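## Task

Move every battery into the bin labelled H and every stationery item into the bin labelled T, leaving all other objects on the table. No item may stick out past a bin's rim, both bins must end up resting flat on the table, and the result must hold without the robot supporting anything. Finally release and pull the gripper away.

## Robot and tools

Robot: one six-joint arm with a two-finger parallel gripper. The fingers point along the gripper's +z axis and close along its x axis. end_effector_position is the midpoint between the pads, and the fingertips extend 17.5 mm past it. A flat block about 9 cm long protrudes from the last joint's axis toward the gripper's -y side and rotates with it, so watch its clearance. Turning only wrist 3 moves the pad midpoint around a 25 mm circle.

Frame: the scene frame has its origin on the table surface under the arm base, +z up, and +y to the left when facing along +x. Positions are in metres, orientation is a wxyz quaternion. The base may be slightly tilted, and the reported hand position gets less accurate at long reach.

Tool execute_actions: argument "actions" is a list holding zero or one item; optional "pictures" (true/false) controls whether camera images come back (they do by default).
- Empty list: no command, just returns the current state.
- Motion item: {"rows": [[...], ...], "steps": n}. There is a single arm, so each row is one flat list of 9 numbers. rows holds 1 to 15 rows; steps is 1 to 15 (default 15), each step 1/30 s. Row k is used on step k, and the final row is reused for any remaining steps.
- Wait item: {"steps": n} with n up to 300 and no rows; it returns once n steps have elapsed since the previous result, and your reply time is counted in that.
Row order: shoulder_pan, shoulder_lift, elbow, wrist_1, wrist_2, wrist_3, then gripper position, force_limit, speed. The first six are absolute joint target angles in radians, in the same convention as the Joint positions line, not offsets. Stated ranges: pan -3.142..3.142, lift -6.283..6.283, elbow 0.000..3.142, wrists -6.283..6.283 each. A call is rejected (nothing sent) if any target exceeds an end by over 0.010 rad and is beyond the joint's current angle; true ends may differ by up to 0.010 rad. Targets beyond a true end are clipped, and the result may note "joint sent to its limit", possibly for an earlier action.
Gripper numbers, each in [-1, 1]: position +1 is fully open (50 mm gap), pads meet near -0.65, and -1 means close until blocked (use this to grasp). force_limit maps -1/0/+1 to about 20/102/185 N per pad (actual may be ~17% more). speed maps -1/0/+1 to 20/85/150 mm/s of gap change.

Motion behaviour: commands are smoothed, lagging about 0.17 s. Each step the sent target stays within 0.383 rad of the measured angle for pan and lift and 0.575 rad for the other joints; if targets would put the hand over 100 mm from where it is, all are pulled back. So large moves take several calls, and a result may arrive before the arm arrives. Between calls the arm keeps heading to the last row's target until it nearly stops or a step is HELD; after that only a new action moves it further.

Gripping: command -1 and hold it, then confirm object_status is 2. Codes: 0 moving, 1 blocked while opening, 2 blocked while closing (holding), 3 reached target or pads met (likely empty, or a very thin or slightly wider item). Any new position value resets status to 0 until the fingers settle. Changed force_limit or speed only applies once position changes by at least 0.01; to soften a grip, open first. Fingers re-close on their own if grip is lost, except after gripping with force_limit -1, where status stays 2 even when empty. Gripping an immovable off-centre object slowly loses grip. position_measured is in counts; gap in mm is about (250 - position_measured) x 0.202. Something may occasionally tug a held part or nudge a loose object.

Result lines: the state line with pose and linear/angular velocities; Joint positions, Joint velocities and joint torques in column order (torques are total drive output, offset and noisy, not a contact measure); Wrist force and Wrist torque in the end effector's own axes, noisy with offsets up to ~5.5 N, saturating near 100 N, pointing back into the arm when pressing a surface, and possibly "no reading". "joint command not followed" means a clearance check altered targets; HELD marks steps where your row was partly or wholly not sent. MOTOR HOT appears from 70 °C.

Things to avoid: a torque on any joint reaching its load limit (pan and lift 297, elbow 135, each wrist 48.6 N m, held weight included) or any external force of 150 N stops the arm for 10 s and drops the rest of the call. At 85 °C an OVER-TEMPERATURE FAULT brakes the arm for minutes, so don't hold loads needlessly. Never push or knock items off the table; that fails the scene. Avoid drops, slams, hard impacts and strong pushes, and move smoothly.

Tool zoom_image: camera is cam_head_left (896x504), cam_head_right (896x504) or cam_wrist (616x616, fisheye); region is [x0, y0, x1, y1] in that camera's latest image pixels, origin top-left, at most 504 by 504. Head cameras are pinhole with radial distortion (fx about 530).

Tool finished_scene: argument scene, the integer (1 or 2) of the current scene. It ends that scene for good, reports success, and gives the next task. Replying without any tool call ends every remaining scene. Before ending, make sure items are fully inside the right bins, bins are flat, the gripper is open and moved away.

Each tool is called after ">>>" in YAML: its name, and indented under it one key for each argument.

## Session

>>> execute_actions:
  actions: []

Scene clock: 0.00 s of 4800.00 s.
end_effector_position=(+0.2134, +0.2416, +0.2149) position_measured=3 object_status=3 end_effector_quat_wxyz=(-0.206, +0.033, +0.913, +0.350) end_effector_velocity=(-0.000, +0.000, +0.000) end_effector_angular_velocity=(+0.000, +0.001, +0.001)
Joint positions: [-0.357 -2.148  2.553 -1.279 -1.061 -2.041]
Joint velocities: [ 0.001  0.    -0.     0.001  0.    -0.   ]
Joint torques (N m, as the arm reports them, + toward a larger angle): no reading
Wrist force (N, on the end effector, along its own x y z axes, offset not removed): no reading
Wrist torque (N m, same axes, about the end effector's origin, offset not removed): no reading

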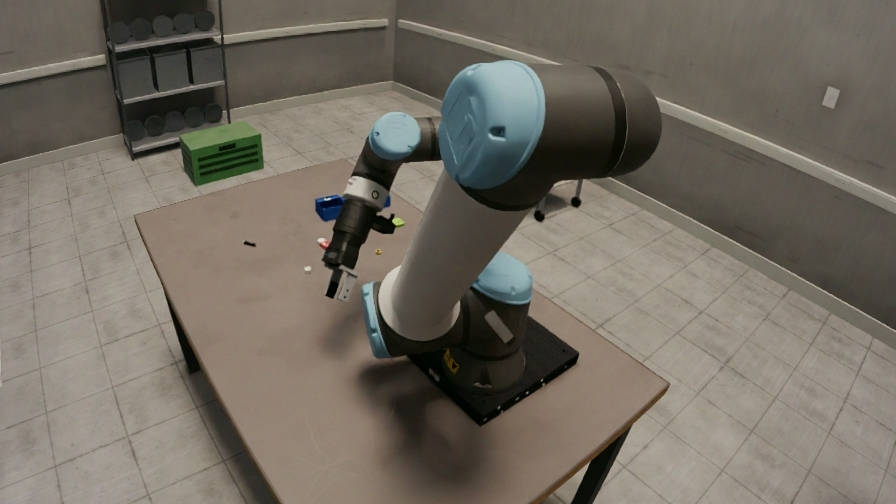

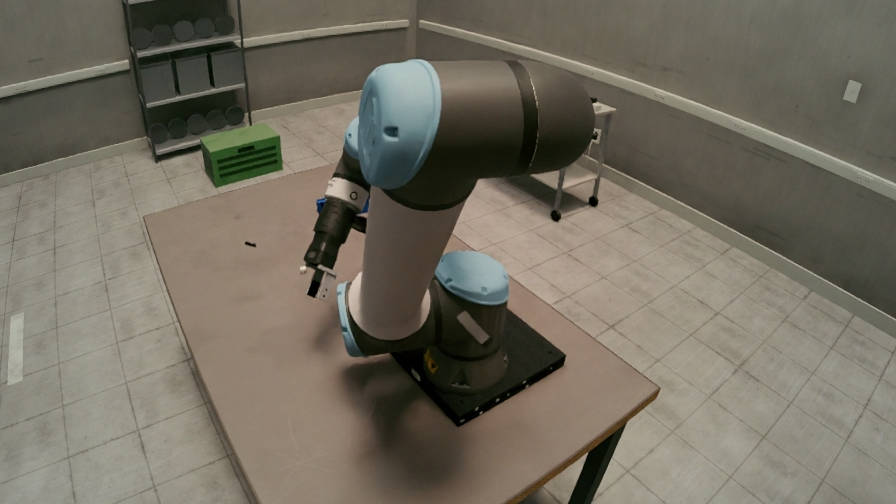

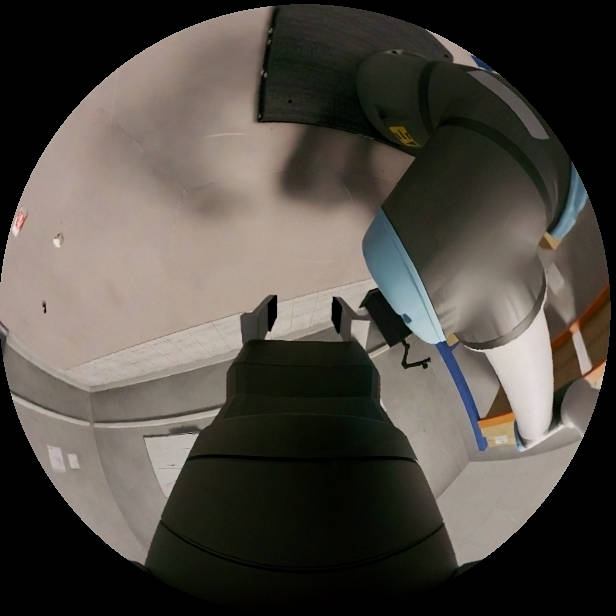

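>>> execute_actions:
  actions:
    - {"rows":[[-0.2,-1.872,2.057,-1.756,-1.571,-3.1416,1,-0.5,0]]}
  pictures: false

>>> execute_actions:
  actions:
    - {"steps":45}

Scene clock: 12.50 s of 4800.00 s.
end_effector_position=(+0.3847, +0.1300, +0.2933) position_measured=3 object_status=3 end_effector_quat_wxyz=(-0.070, -0.274, +0.942, +0.178) end_effector_velocity=(+0.407, -0.204, +0.223) end_effector_angular_velocity=(-0.476, -0.980, +1.448)
Joint positions: [-0.267 -1.992  2.279 -1.543 -1.342 -2.438]
Joint velocities: [ 0.177  0.314 -0.571 -0.545 -0.584 -1.178]
Joint torques (N m, as the arm reports them, + toward a larger angle): [ 23.07  10.14 -64.19  -6.91  -2.6   -5.23]
Wrist force (N, on the end effector, along its own x y z axes, offset not removed): [-1.0 -0.9 6.9]
Wrist torque (N m, same axes, about the end effector's origin, offset not removed): [-0.02 0.45 -0.06]
Steps of this call (steps 1 to 90: nothing new was sent; then 9.00 s passed at rest; steps 91 to 105: all 15 steps of this action). Readings (joint positions | what the end effector reports):
91: [-0.357 -2.148 2.553 -1.279 -1.061 -2.041] | position_measured=3 object_status=3
92: [-0.353 -2.144 2.549 -1.282 -1.065 -2.044] | position_measured=3 object_status=3
94: [-0.338 -2.118 2.509 -1.323 -1.106 -2.089] | position_measured=3 object_status=3
98: [-0.311 -2.069 2.420 -1.408 -1.198 -2.201] | position_measured=3 object_status=3
105: the state above

Scene clock: 14.00 s of 4800.00 s.
end_effector_position=(+0.5478, +0.0676, +0.4010) position_measured=3 object_status=3 end_effector_quat_wxyz=(+0.001, -0.634, +0.773, -0.001) end_effector_velocity=(+0.001, -0.000, +0.000) end_effector_angular_velocity=(-0.000, -0.000, -0.000)
Joint positions: [-0.2   -1.872  2.057 -1.756 -1.571 -3.142]
Joint velocities: [-0.     0.001 -0.001 -0.001 -0.     0.   ]
Joint torques (N m, as the arm reports them, + toward a larger angle): [ 20.74  -4.29 -57.71  -7.55  -2.74  -1.79]
Wrist force (N, on the end effector, along its own x y z axes, offset not removed): [-1.6 -3.1 -0.1]
Wrist torque (N m, same axes, about the end effector's origin, offset not removed): [-0.58 0.75 0.09]
Steps of this call (steps 1 to 45: the robot went on to your last target). Readings (joint positions | what the end effector reports):
1: [-0.261 -1.981 2.260 -1.561 -1.362 -2.479] | position_measured=3 object_status=3
2: [-0.255 -1.971 2.241 -1.579 -1.381 -2.523] | position_measured=3 object_status=3
4: [-0.244 -1.950 2.204 -1.615 -1.420 -2.620] | position_measured=3 object_status=3
8: [-0.221 -1.910 2.129 -1.687 -1.496 -2.857] | position_measured=3 object_status=3
45: the state above
The arm was judged still, so your last target was given up. Only a new action makes it travel on or press farther. Fingers that are still opening or closing keep moving.

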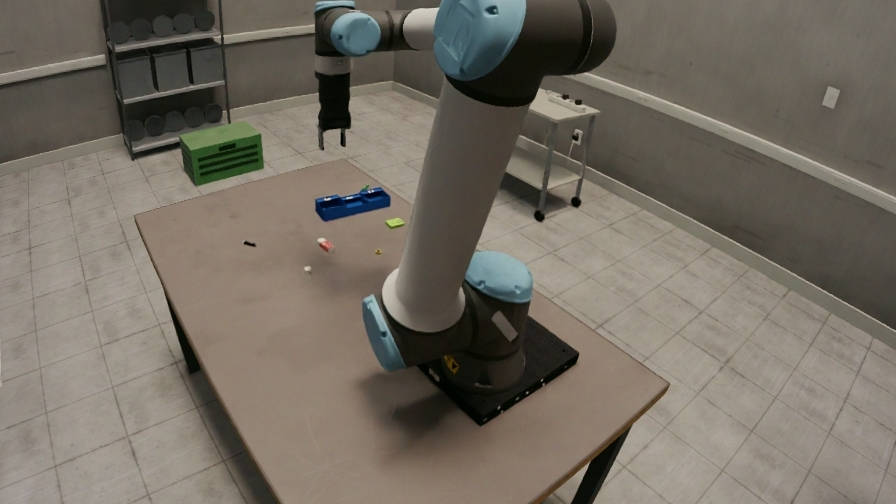

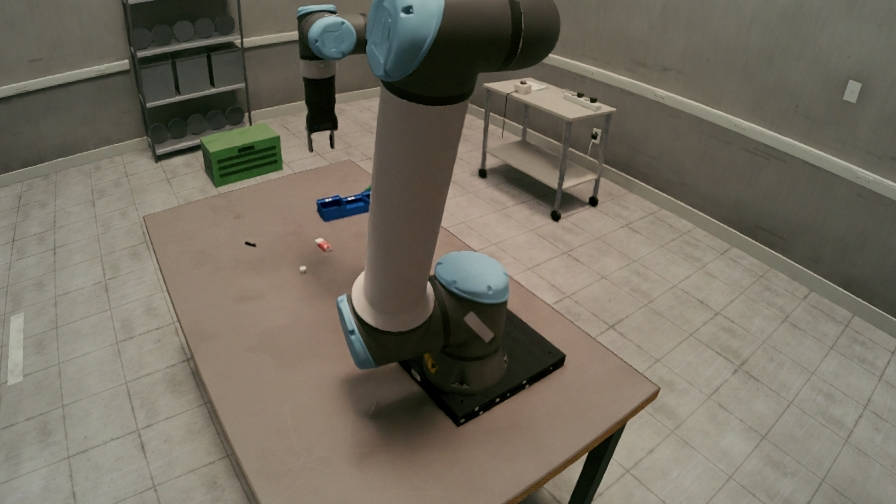

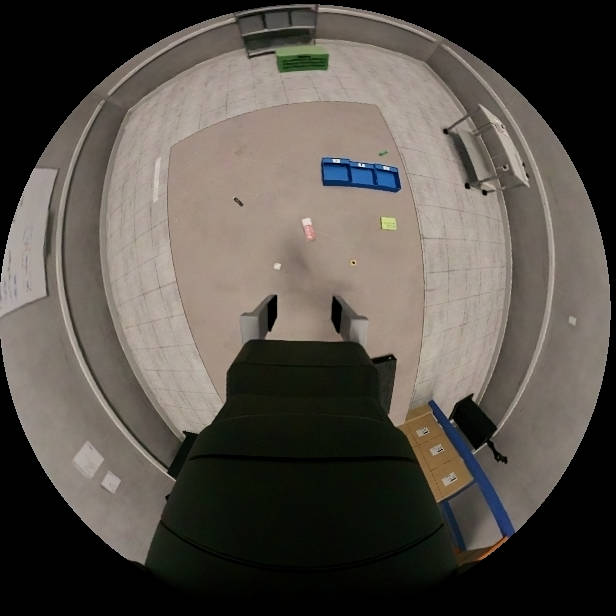

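>>> zoom_image:
  camera: "cam_wrist"
  region: [210,130,430,290]

>>> zoom_image:
  camera: "cam_head_left"
  region: [230,170,430,290]

Region (210, 130, 430, 290) of cam_wrist's 616x616 image, scaled by 2.291, with more detail than that image has; it fills the top 367 rows of this view, and the rest is white.

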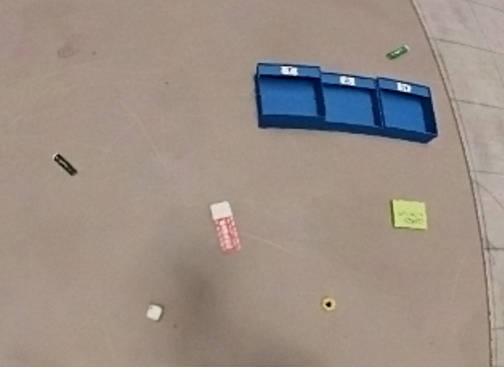

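Region (230, 170, 430, 290) of cam_head_left's 896x504 image, scaled by 2.520, with more detail than that image has; it fills the top 302 rows of this view, and the rest is white.

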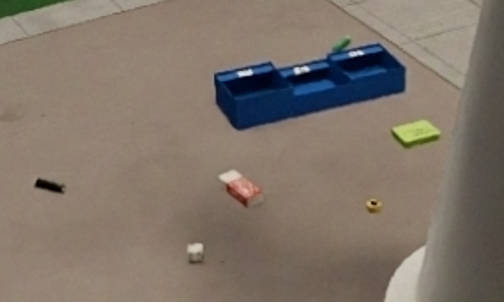

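>>> execute_actions:
  actions:
    - {"rows":[[-0.2,-1.4394,1.9462,-2.0776,-1.571,-3.1416,1,-0.5,0]]}
  pictures: false

>>> execute_actions:
  actions:
    - {"steps":35}

Scene clock: 23.40 s of 4800.00 s.
end_effector_position=(+0.7194, +0.0334, +0.2833) position_measured=3 object_status=3 end_effector_quat_wxyz=(+0.003, -0.634, +0.773, -0.004) end_effector_velocity=(+0.226, -0.045, -0.281) end_effector_angular_velocity=(+0.013, +0.071, -0.001)
Joint positions: [-0.2   -1.507  1.961 -2.031 -1.571 -3.142]
Joint velocities: [ 0.     0.608 -0.126 -0.409 -0.001  0.001]
Joint torques (N m, as the arm reports them, + toward a larger angle): [ -1.42 -73.96 -60.83  -6.46  -2.53  -1.69]
Wrist force (N, on the end effector, along its own x y z axes, offset not removed): [-2.2 -7.7 4.2]
Wrist torque (N m, same axes, about the end effector's origin, offset not removed): [-1.12 0.73 0.18]
Steps of this call (steps 1 to 90: nothing new was sent; then 5.90 s passed at rest; steps 91 to 105: all 15 steps of this action). Readings (joint positions | what the end effector reports):
91: [-0.200 -1.872 2.057 -1.756 -1.571 -3.142] | position_measured=3 object_status=3
92: [-0.200 -1.868 2.054 -1.760 -1.571 -3.142] | position_measured=3 object_status=3
94: [-0.200 -1.824 2.035 -1.803 -1.571 -3.142] | position_measured=3 object_status=3
98: [-0.200 -1.703 2.006 -1.893 -1.571 -3.142] | position_measured=3 object_status=3
105: the state above

Scene clock: 24.57 s of 4800.00 s.
end_effector_position=(+0.7442, +0.0284, +0.2517) position_measured=3 object_status=3 end_effector_quat_wxyz=(+0.001, -0.634, +0.773, -0.001) end_effector_velocity=(-0.000, +0.000, -0.001) end_effector_angular_velocity=(+0.000, +0.002, +0.000)
Joint positions: [-0.2   -1.439  1.946 -2.078 -1.571 -3.142]
Joint velocities: [ 0.     0.001 -0.     0.002 -0.    -0.   ]
Joint torques (N m, as the arm reports them, + toward a larger angle): [-18.18 -35.36 -53.16  -7.47  -2.34  -1.85]
Wrist force (N, on the end effector, along its own x y z axes, offset not removed): [1.8 1.7 3.1]
Wrist torque (N m, same axes, about the end effector's origin, offset not removed): [0.36 0.04 0.08]
Steps of this call (steps 1 to 30: the robot went on to your last target; steps 31 to 35: nothing new was sent). Readings (joint positions | what the end effector reports):
1: [-0.200 -1.489 1.957 -2.043 -1.571 -3.142] | position_measured=3 object_status=3
2: [-0.200 -1.476 1.954 -2.052 -1.571 -3.142] | position_measured=3 object_status=3
4: [-0.200 -1.459 1.951 -2.064 -1.571 -3.142] | position_measured=3 object_status=3
8: [-0.200 -1.445 1.947 -2.073 -1.571 -3.142] | position_measured=3 object_status=3
35: the state above
The arm was judged still, so your last target was given up. Only a new action makes it travel on or press farther. Fingers that are still opening or closing keep moving.

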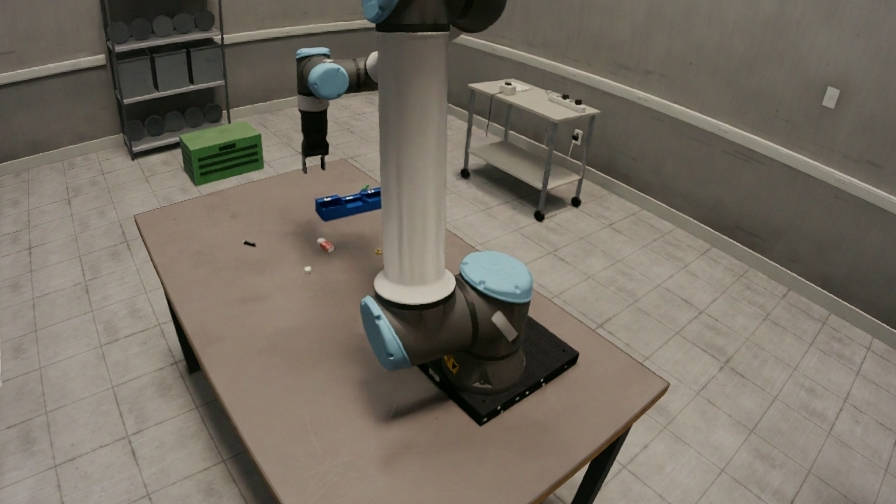

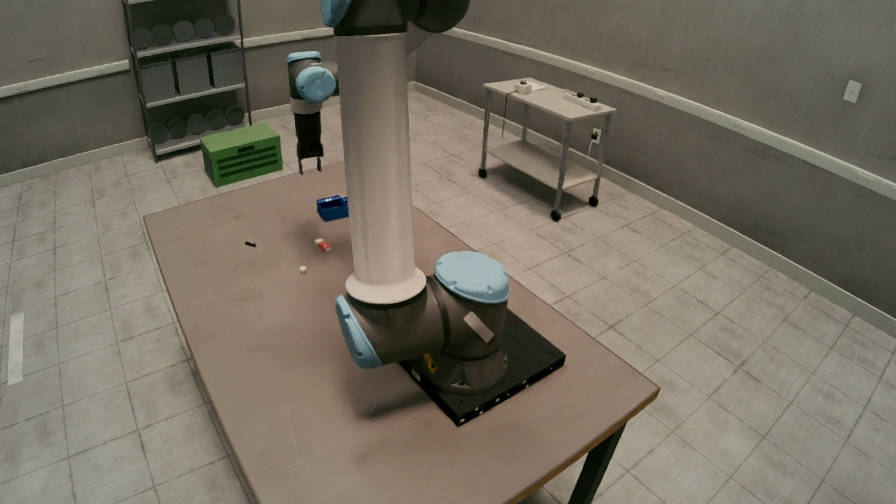

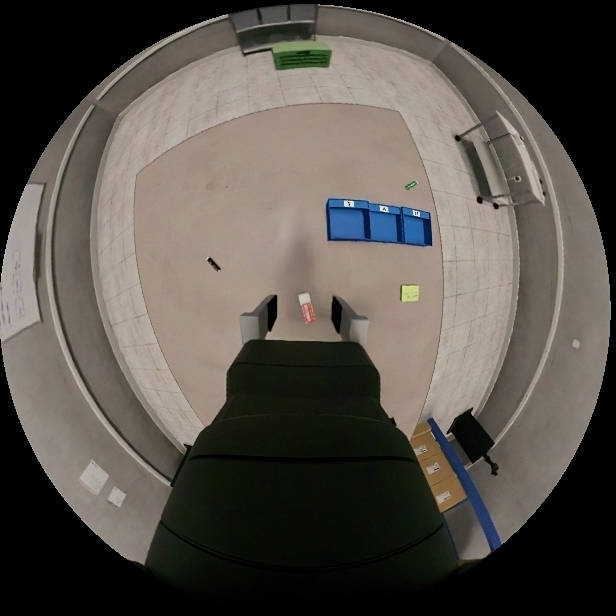

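>>> execute_actions:
  actions:
    - {"rows":[[-0.5335,-1.2787,2.1256,-2.4177,-1.571,-1.904,1,-0.5,0]]}
  pictures: false

>>> execute_actions:
  actions:
    - {"steps":35}

>>> zoom_image:
  camera: "cam_wrist"
  region: [60,150,500,450]

Scene clock: 40.40 s of 4800.00 s.
end_effector_position=(+0.7067, -0.1575, +0.1201) position_measured=3 object_status=3 end_effector_quat_wxyz=(-0.000, -0.280, +0.960, +0.001) end_effector_velocity=(-0.186, -0.398, -0.271) end_effector_angular_velocity=(-0.004, -0.006, -2.663)
Joint positions: [-0.445 -1.319  2.08  -2.328 -1.571 -2.581]
Joint velocities: [-0.56   0.264  0.296 -0.57   0.001  2.104]
Joint torques (N m, as the arm reports them, + toward a larger angle): [-23.02 -35.04 -19.9   -8.69  -1.53  11.05]
Wrist force (N, on the end effector, along its own x y z axes, offset not removed): [-1.7 -4.3 4.5]
Wrist torque (N m, same axes, about the end effector's origin, offset not removed): [-0.57 0.70 0.09]
Steps of this call (steps 1 to 90: nothing new was sent; then 12.33 s passed at rest; steps 91 to 105: all 15 steps of this action). Readings (joint positions | what the end effector reports):
91: [-0.200 -1.439 1.946 -2.078 -1.571 -3.142] | position_measured=3 object_status=3
92: [-0.204 -1.436 1.949 -2.082 -1.571 -3.138] | position_measured=3 object_status=3
94: [-0.239 -1.417 1.970 -2.117 -1.571 -3.089] | position_measured=3 object_status=3
98: [-0.314 -1.381 2.010 -2.194 -1.571 -2.947] | position_measured=3 object_status=3
105: the state above

Scene clock: 41.57 s of 4800.00 s.
end_effector_position=(+0.6650, -0.2162, +0.0799) position_measured=3 object_status=3 end_effector_quat_wxyz=(+0.002, +0.099, +0.995, +0.000) end_effector_velocity=(-0.000, +0.000, -0.001) end_effector_angular_velocity=(-0.000, +0.002, +0.002)
Joint positions: [-0.533 -1.279  2.126 -2.418 -1.571 -1.904]
Joint velocities: [ 0.     0.001 -0.     0.    -0.001 -0.001]
Joint torques (N m, as the arm reports them, + toward a larger angle): [-18.59 -39.72 -21.63  -7.52  -1.19   2.18]
Wrist force (N, on the end effector, along its own x y z axes, offset not removed): [-3.3 -0.7 3.0]
Wrist torque (N m, same axes, about the end effector's origin, offset not removed): [0.02 0.86 0.18]
Steps of this call (steps 1 to 35: the robot went on to your last target). Readings (joint positions | what the end effector reports):
1: [-0.464 -1.310 2.090 -2.347 -1.571 -2.507] | position_measured=3 object_status=3
2: [-0.481 -1.302 2.099 -2.364 -1.571 -2.427] | position_measured=3 object_status=3
4: [-0.505 -1.292 2.111 -2.388 -1.571 -2.258] | position_measured=3 object_status=3
8: [-0.525 -1.283 2.121 -2.409 -1.571 -2.014] | position_measured=3 object_status=3
35: the state above

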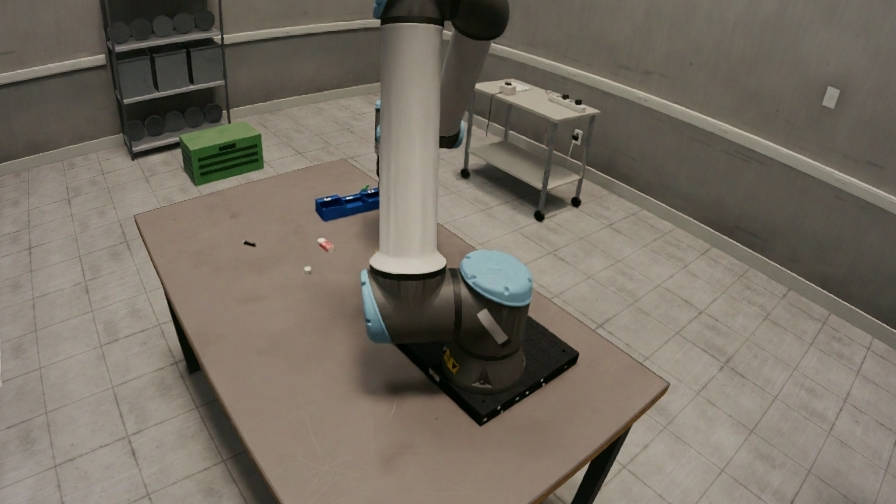

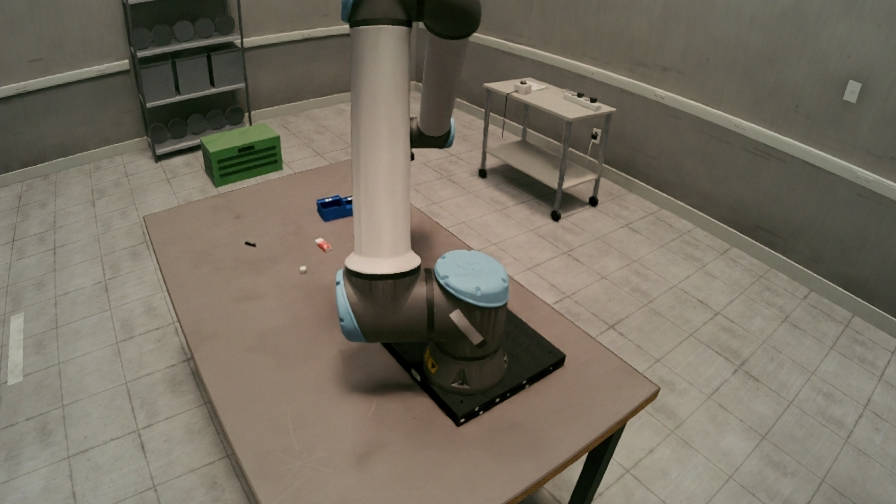

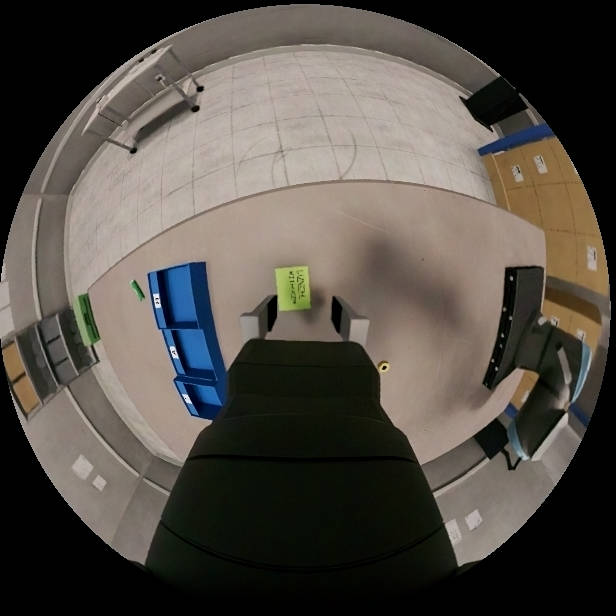

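Region (60, 150, 500, 450) of cam_wrist's 616x616 image, scaled by 1.145, with more detail than that image has; it fills the top 344 rows of this view, and the rest is white.

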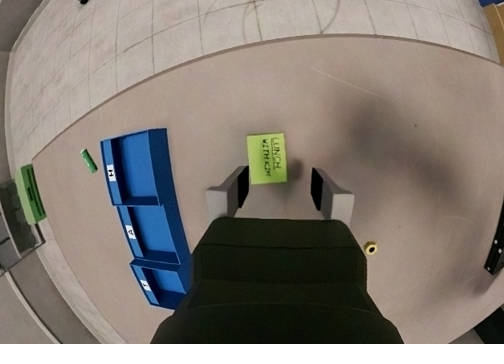

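>>> execute_actions:
  actions:
    - {"rows":[[-0.5345,-1.2112,2.1176,-2.4772,-1.571,-1.975,1,-0.5,0]]}

Scene clock: 46.27 s of 4800.00 s.
end_effector_position=(+0.6776, -0.2236, +0.0457) position_measured=3 object_status=3 end_effector_quat_wxyz=(+0.002, +0.065, +0.998, +0.000) end_effector_velocity=(+0.002, -0.001, -0.007) end_effector_angular_velocity=(+0.001, +0.001, +0.013)
Joint positions: [-0.534 -1.213  2.118 -2.476 -1.571 -1.974]
Joint velocities: [-0.     0.012 -0.002 -0.009 -0.    -0.013]
Joint torques (N m, as the arm reports them, + toward a larger angle): [-18.9  -43.19 -42.45  -7.53  -0.38  -1.86]
Wrist force (N, on the end effector, along its own x y z axes, offset not removed): [-2.1 -0.9 1.5]
Wrist torque (N m, same axes, about the end effector's origin, offset not removed): [-0.14 0.79 0.20]
Steps of this call (steps 1 to 15: the robot went on to your last target; steps 16 to 90: nothing new was sent; then 1.20 s passed at rest; steps 91 to 105: all 15 steps of this action). Readings (joint positions | what the end effector reports):
91: [-0.534 -1.279 2.126 -2.418 -1.571 -1.904] | position_measured=3 object_status=3
92: [-0.534 -1.275 2.125 -2.421 -1.571 -1.907] | position_measured=3 object_status=3
94: [-0.534 -1.251 2.122 -2.443 -1.571 -1.933] | position_measured=3 object_status=3
98: [-0.534 -1.223 2.119 -2.467 -1.571 -1.963] | position_measured=3 object_status=3
105: the state above

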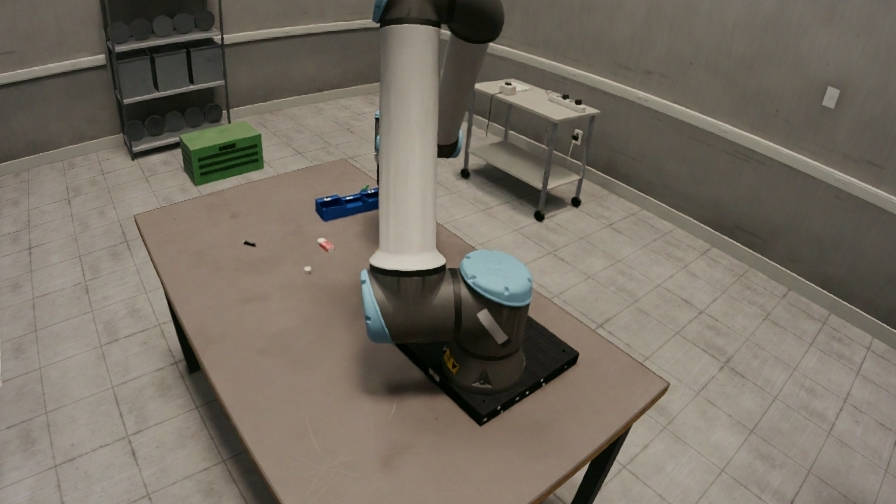

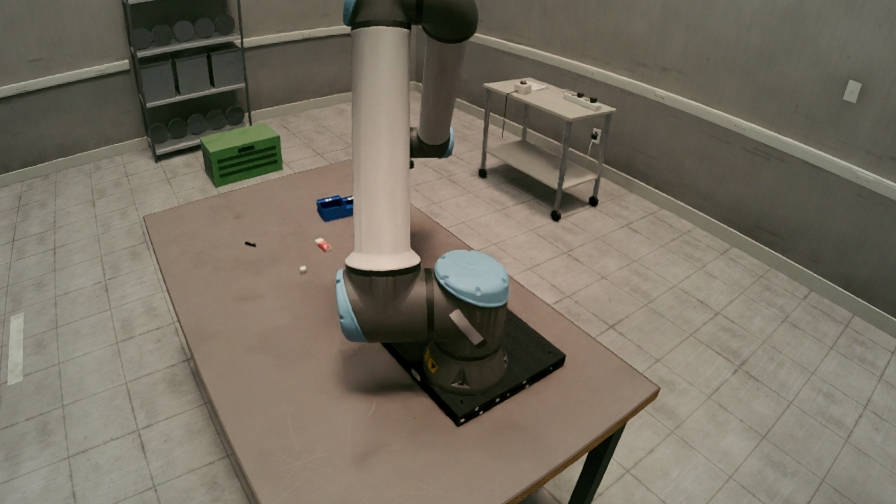

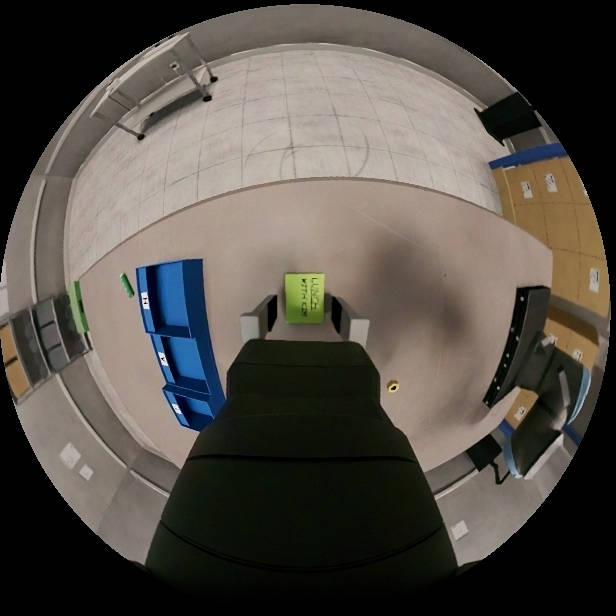

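>>> execute_actions:
  actions:
    - {"rows":[[-0.5345,-1.1745,2.1266,-2.5229,-1.571,-1.975,1,-0.5,0]]}
  pictures: false

>>> execute_actions:
  actions:
    - {"rows":[[-0.5345,-1.1745,2.1266,-2.5229,-1.571,-1.975,-1,-0.5,0]]}

Scene clock: 51.07 s of 4800.00 s.
end_effector_position=(+0.6780, -0.2238, +0.0215) position_measured=3 object_status=3 end_effector_quat_wxyz=(+0.002, +0.064, +0.998, +0.000) end_effector_velocity=(-0.001, -0.000, -0.004) end_effector_angular_velocity=(+0.000, +0.001, -0.001)
Joint positions: [-0.535 -1.175  2.126 -2.522 -1.571 -1.975]
Joint velocities: [-0.     0.006  0.002 -0.007 -0.     0.001]
Joint torques (N m, as the arm reports them, + toward a larger angle): [-15.83 -44.31 -18.53  -7.61   0.49  -1.78]
Wrist force (N, on the end effector, along its own x y z axes, offset not removed): [0.7 1.1 2.6]
Wrist torque (N m, same axes, about the end effector's origin, offset not removed): [0.28 0.28 0.06]
Steps of this call (steps 1 to 15: the robot went on to your last target; steps 16 to 90: nothing new was sent; then 1.30 s passed at rest; steps 91 to 105: all 15 steps of this action). Readings (joint positions | what the end effector reports):
91: [-0.535 -1.211 2.118 -2.477 -1.571 -1.975] | position_measured=3 object_status=3
92: [-0.535 -1.208 2.118 -2.481 -1.571 -1.975] | position_measured=3 object_status=3
94: [-0.535 -1.195 2.121 -2.497 -1.571 -1.975] | position_measured=3 object_status=3
98: [-0.535 -1.180 2.125 -2.515 -1.571 -1.975] | position_measured=3 object_status=3
105: the state above

Scene clock: 51.57 s of 4800.00 s.
end_effector_position=(+0.6779, -0.2238, +0.0211) position_measured=70 object_status=2 end_effector_quat_wxyz=(+0.002, +0.064, +0.998, +0.000) end_effector_velocity=(+0.000, -0.000, -0.001) end_effector_angular_velocity=(+0.000, +0.001, -0.001)
Joint positions: [-0.535 -1.175  2.127 -2.523 -1.571 -1.975]
Joint velocities: [ 0.     0.003 -0.001 -0.    -0.     0.001]
Joint torques (N m, as the arm reports them, + toward a larger angle): [-13.28 -39.76 -17.04  -7.37   0.69  -1.6 ]
Wrist force (N, on the end effector, along its own x y z axes, offset not removed): [3.5 -1.6 -1.0]
Wrist torque (N m, same axes, about the end effector's origin, offset not removed): [-0.36 0.15 0.11]
Steps of this call (steps 1 to 15: all 15 steps of this action). Readings (joint positions | what the end effector reports):
1: [-0.535 -1.175 2.126 -2.522 -1.571 -1.975] | position_measured=5 object_status=0
2: [-0.535 -1.175 2.126 -2.522 -1.571 -1.975] | position_measured=19 object_status=0
4: [-0.535 -1.175 2.127 -2.523 -1.571 -1.975] | position_measured=47 object_status=0
8: [-0.535 -1.175 2.127 -2.523 -1.571 -1.975] | position_measured=70 object_status=0
15: the state above

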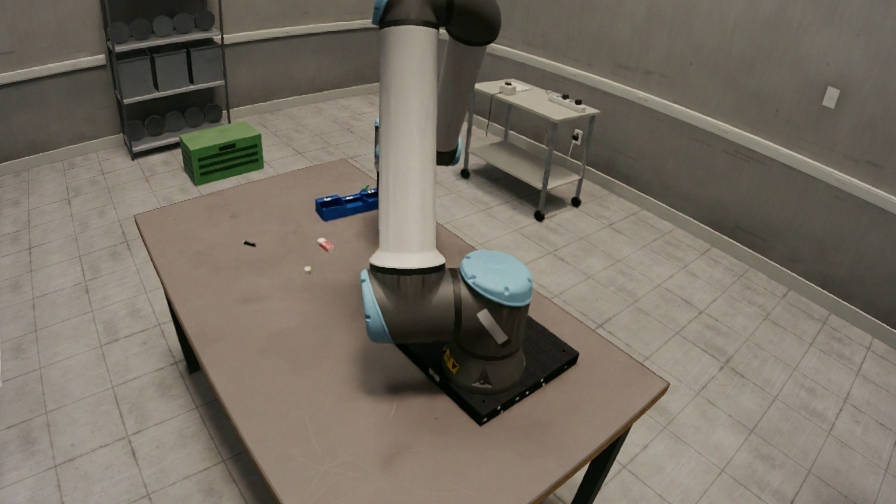

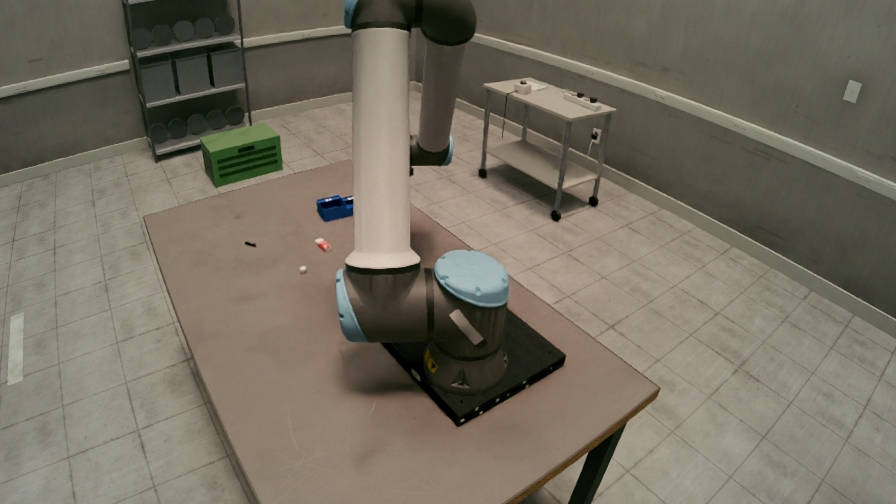

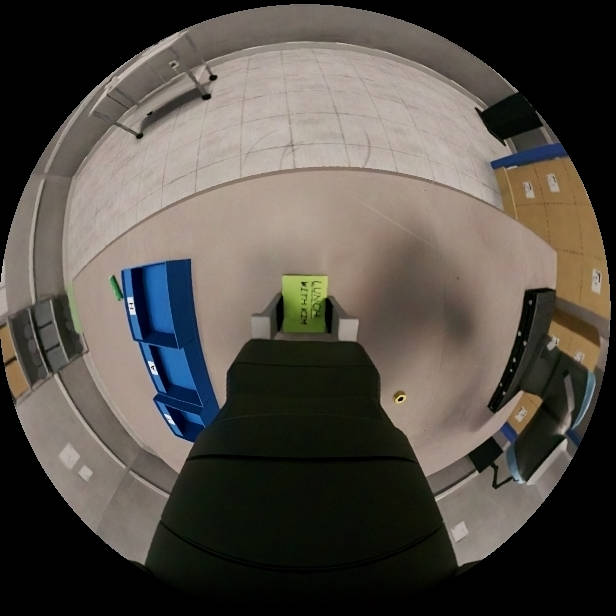

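>>> execute_actions:
  actions:
    - {"rows":[[-0.5345,-1.31,2.085,-2.346,-1.571,-1.975,-1,-0.5,0]],"steps":10}
  pictures: false

>>> execute_actions:
  actions:
    - {"rows":[[-0.3068,-1.1348,1.8319,-2.2679,-1.571,-3.248,-1,-0.5,0]]}
  pictures: false

>>> execute_actions:
  actions:
    - {"steps":20}

Scene clock: 59.63 s of 4800.00 s.
end_effector_position=(+0.6778, -0.2239, +0.1040) position_measured=70 object_status=2 end_effector_quat_wxyz=(+0.003, +0.064, +0.998, -0.000) end_effector_velocity=(-0.014, +0.008, +0.086) end_effector_angular_velocity=(+0.010, +0.017, -0.000)
Joint positions: [-0.535 -1.295  2.089 -2.367 -1.571 -1.975]
Joint velocities: [-0.    -0.131 -0.035  0.185  0.    -0.   ]
Joint torques (N m, as the arm reports them, + toward a larger angle): [  1.54 -62.26 -42.65  -3.73   1.38  -1.5 ]
Wrist force (N, on the end effector, along its own x y z axes, offset not removed): [3.3 -0.2 1.1]
Wrist torque (N m, same axes, about the end effector's origin, offset not removed): [-0.02 -0.30 -0.08]
Steps of this call (steps 1 to 15: the robot went on to your last target; steps 16 to 90: nothing new was sent; then 4.73 s passed at rest; steps 91 to 100: all 10 steps of this action). Readings (joint positions | what the end effector reports):
91: [-0.535 -1.175 2.127 -2.523 -1.571 -1.975] | position_measured=70 object_status=2
92: [-0.535 -1.178 2.124 -2.519 -1.571 -1.975] | position_measured=70 object_status=2
94: [-0.535 -1.219 2.109 -2.471 -1.571 -1.975] | position_measured=70 object_status=2
98: [-0.535 -1.283 2.092 -2.384 -1.571 -1.975] | position_measured=70 object_status=2
100: the state above

Scene clock: 60.13 s of 4800.00 s.
end_effector_position=(+0.8391, -0.1065, +0.1103) position_measured=70 object_status=2 end_effector_quat_wxyz=(+0.001, -0.434, +0.901, -0.000) end_effector_velocity=(+0.151, +0.164, +0.002) end_effector_angular_velocity=(-0.009, -0.008, +2.782)
Joint positions: [-0.325 -1.148  1.853 -2.275 -1.571 -2.791]
Joint velocities: [ 0.171  0.122 -0.193  0.063  0.    -2.611]
Joint torques (N m, as the arm reports them, + toward a larger angle): [  7.38 -59.97 -44.97  -3.42   1.42  -7.16]
Wrist force (N, on the end effector, along its own x y z axes, offset not removed): [-6.0 -3.0 3.3]
Wrist torque (N m, same axes, about the end effector's origin, offset not removed): [-0.21 1.18 0.13]
Steps of this call (steps 1 to 15: all 15 steps of this action). Readings (joint positions | what the end effector reports):
1: [-0.534 -1.299 2.088 -2.361 -1.571 -1.975] | position_measured=70 object_status=2
2: [-0.531 -1.298 2.083 -2.355 -1.571 -1.979] | position_measured=70 object_status=2
4: [-0.494 -1.270 2.044 -2.338 -1.571 -2.033] | position_measured=70 object_status=2
8: [-0.419 -1.216 1.959 -2.310 -1.571 -2.246] | position_measured=70 object_status=2
15: the state above

Scene clock: 60.80 s of 4800.00 s.
end_effector_position=(+0.8557, -0.0838, +0.1104) position_measured=70 object_status=2 end_effector_quat_wxyz=(+0.001, -0.633, +0.774, -0.001) end_effector_velocity=(+0.000, +0.000, -0.000) end_effector_angular_velocity=(-0.000, -0.000, +0.010)
Joint positions: [-0.307 -1.135  1.832 -2.268 -1.571 -3.247]
Joint velocities: [ 0.     0.001 -0.001 -0.    -0.    -0.01 ]
Joint torques (N m, as the arm reports them, + toward a larger angle): [ 20.59 -54.95 -48.94  -3.57   1.41  -1.61]
Wrist force (N, on the end effector, along its own x y z axes, offset not removed): [0.3 -0.6 6.7]
Wrist torque (N m, same axes, about the end effector's origin, offset not removed): [0.02 0.23 0.00]
Steps of this call (steps 1 to 20: the robot went on to your last target). Readings (joint positions | what the end effector reports):
1: [-0.321 -1.145 1.847 -2.273 -1.571 -2.879] | position_measured=70 object_status=2
2: [-0.317 -1.142 1.843 -2.272 -1.571 -2.962] | position_measured=70 object_status=2
4: [-0.312 -1.139 1.838 -2.270 -1.571 -3.090] | position_measured=70 object_status=2
8: [-0.308 -1.136 1.834 -2.269 -1.571 -3.201] | position_measured=70 object_status=2
20: the state above

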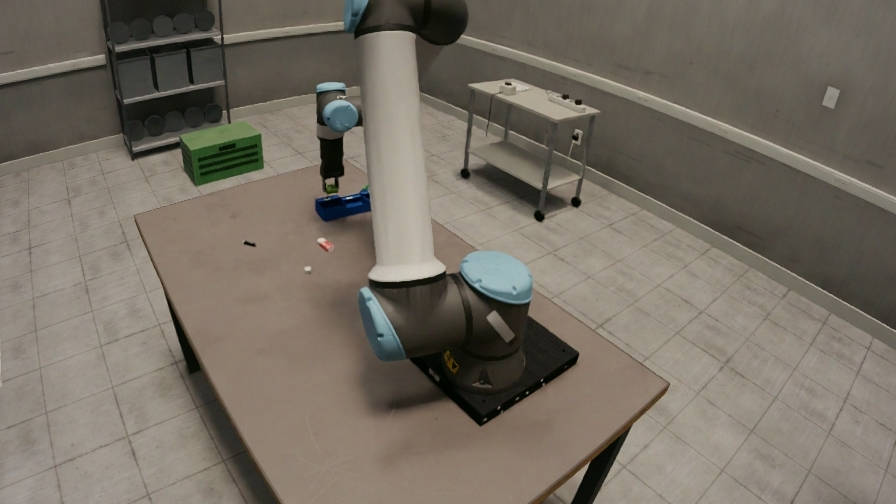

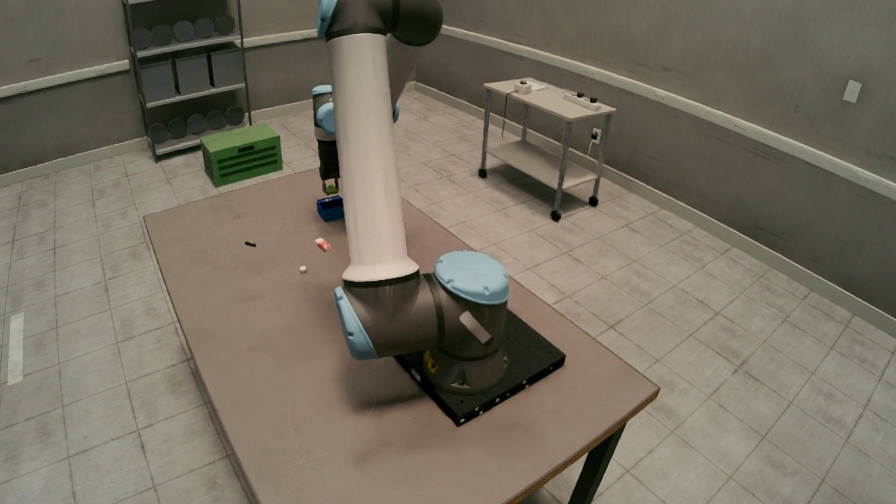

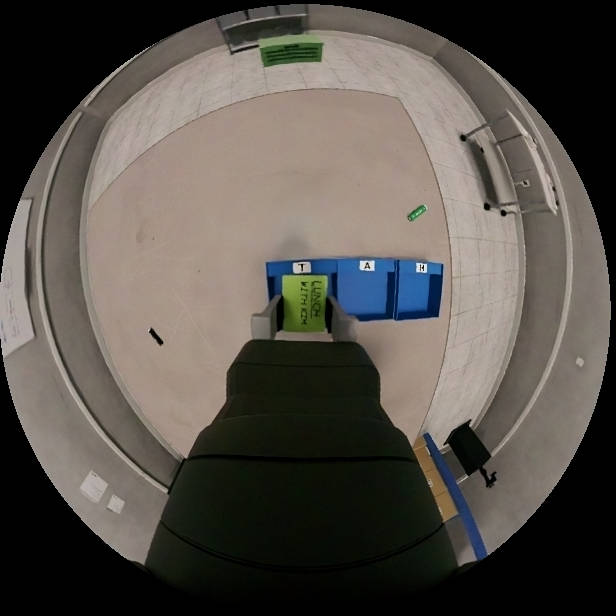

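>>> execute_actions:
  actions:
    - {"rows":[[-0.304,-1.1042,1.864,-2.3306,-1.571,-3.28,-1,-0.5,0]]}

>>> zoom_image:
  camera: "cam_wrist"
  region: [220,220,480,370]

Scene clock: 70.93 s of 4800.00 s.
end_effector_position=(+0.8497, -0.0785, +0.0762) position_measured=70 object_status=2 end_effector_quat_wxyz=(+0.001, -0.647, +0.763, -0.001) end_effector_velocity=(-0.000, +0.001, -0.005) end_effector_angular_velocity=(-0.000, -0.002, +0.007)
Joint positions: [-0.304 -1.105  1.863 -2.329 -1.571 -3.279]
Joint velocities: [ 0.     0.005  0.005 -0.012  0.    -0.007]
Joint torques (N m, as the arm reports them, + toward a larger angle): [ 19.   -57.85 -24.34  -7.48   2.44  -1.97]
Wrist force (N, on the end effector, along its own x y z axes, offset not removed): [3.2 -4.2 1.1]
Wrist torque (N m, same axes, about the end effector's origin, offset not removed): [-0.79 -0.16 0.05]
Steps of this call (steps 1 to 15: the robot went on to your last target; steps 16 to 90: nothing new was sent; then 6.63 s passed at rest; steps 91 to 105: all 15 steps of this action). Readings (joint positions | what the end effector reports):
91: [-0.307 -1.135 1.832 -2.268 -1.571 -3.248] | position_measured=70 object_status=2
92: [-0.306 -1.132 1.834 -2.272 -1.571 -3.251] | position_measured=70 object_status=2
94: [-0.305 -1.121 1.846 -2.294 -1.571 -3.263] | position_measured=70 object_status=2
98: [-0.304 -1.109 1.859 -2.320 -1.571 -3.275] | position_measured=70 object_status=2
105: the state above

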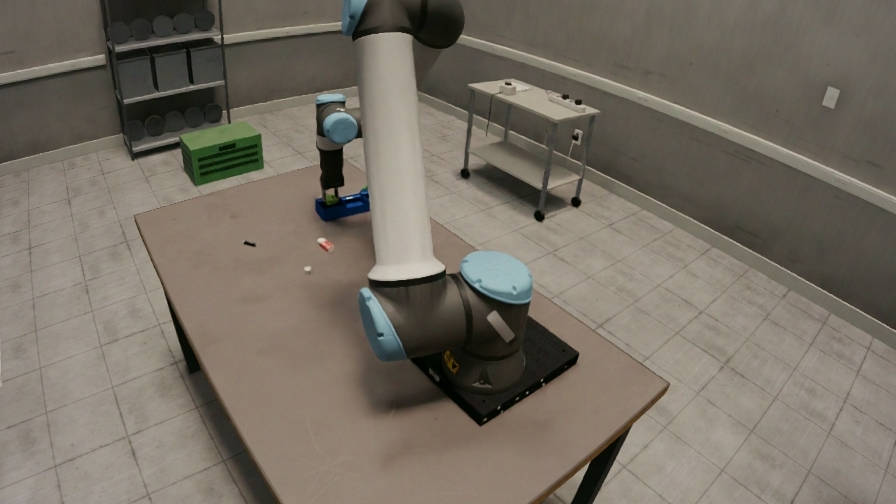

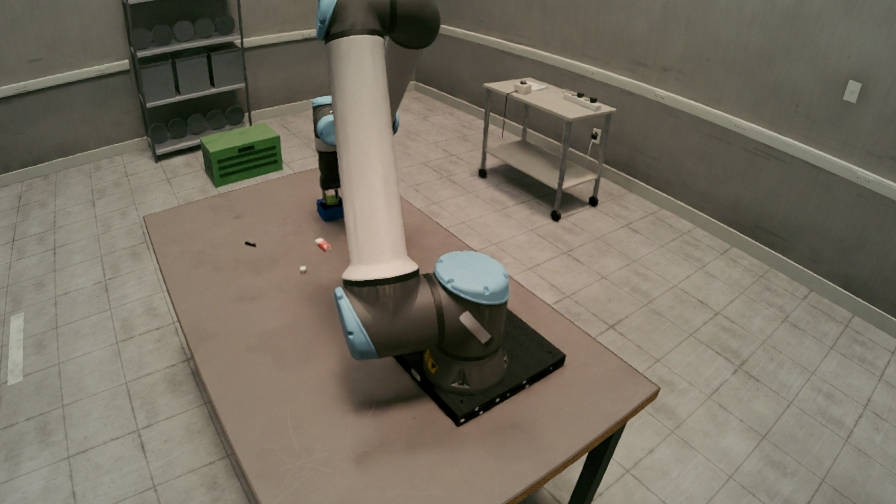

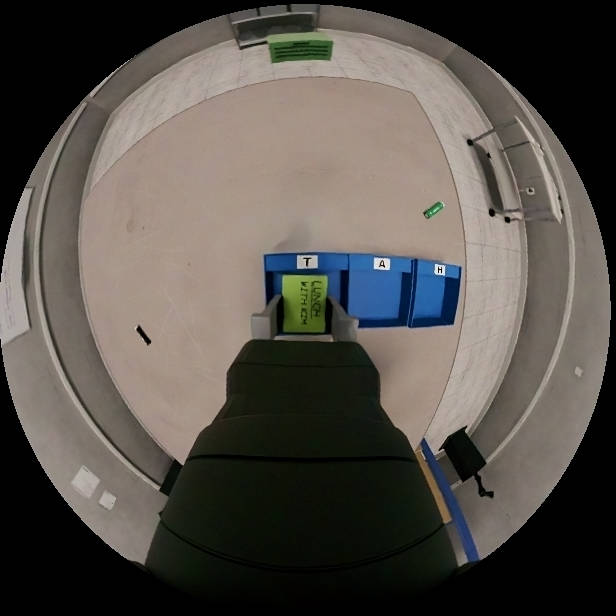

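Region (220, 220, 480, 370) of cam_wrist's 616x616 image, scaled by 1.938, with more detail than that image has; it fills the top 291 rows of this view, and the rest is white.

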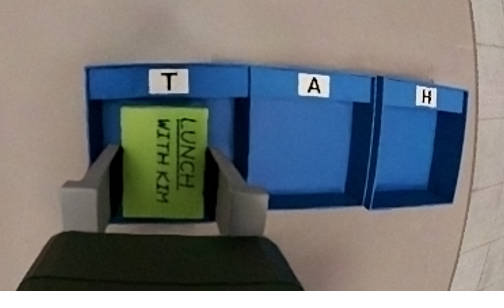

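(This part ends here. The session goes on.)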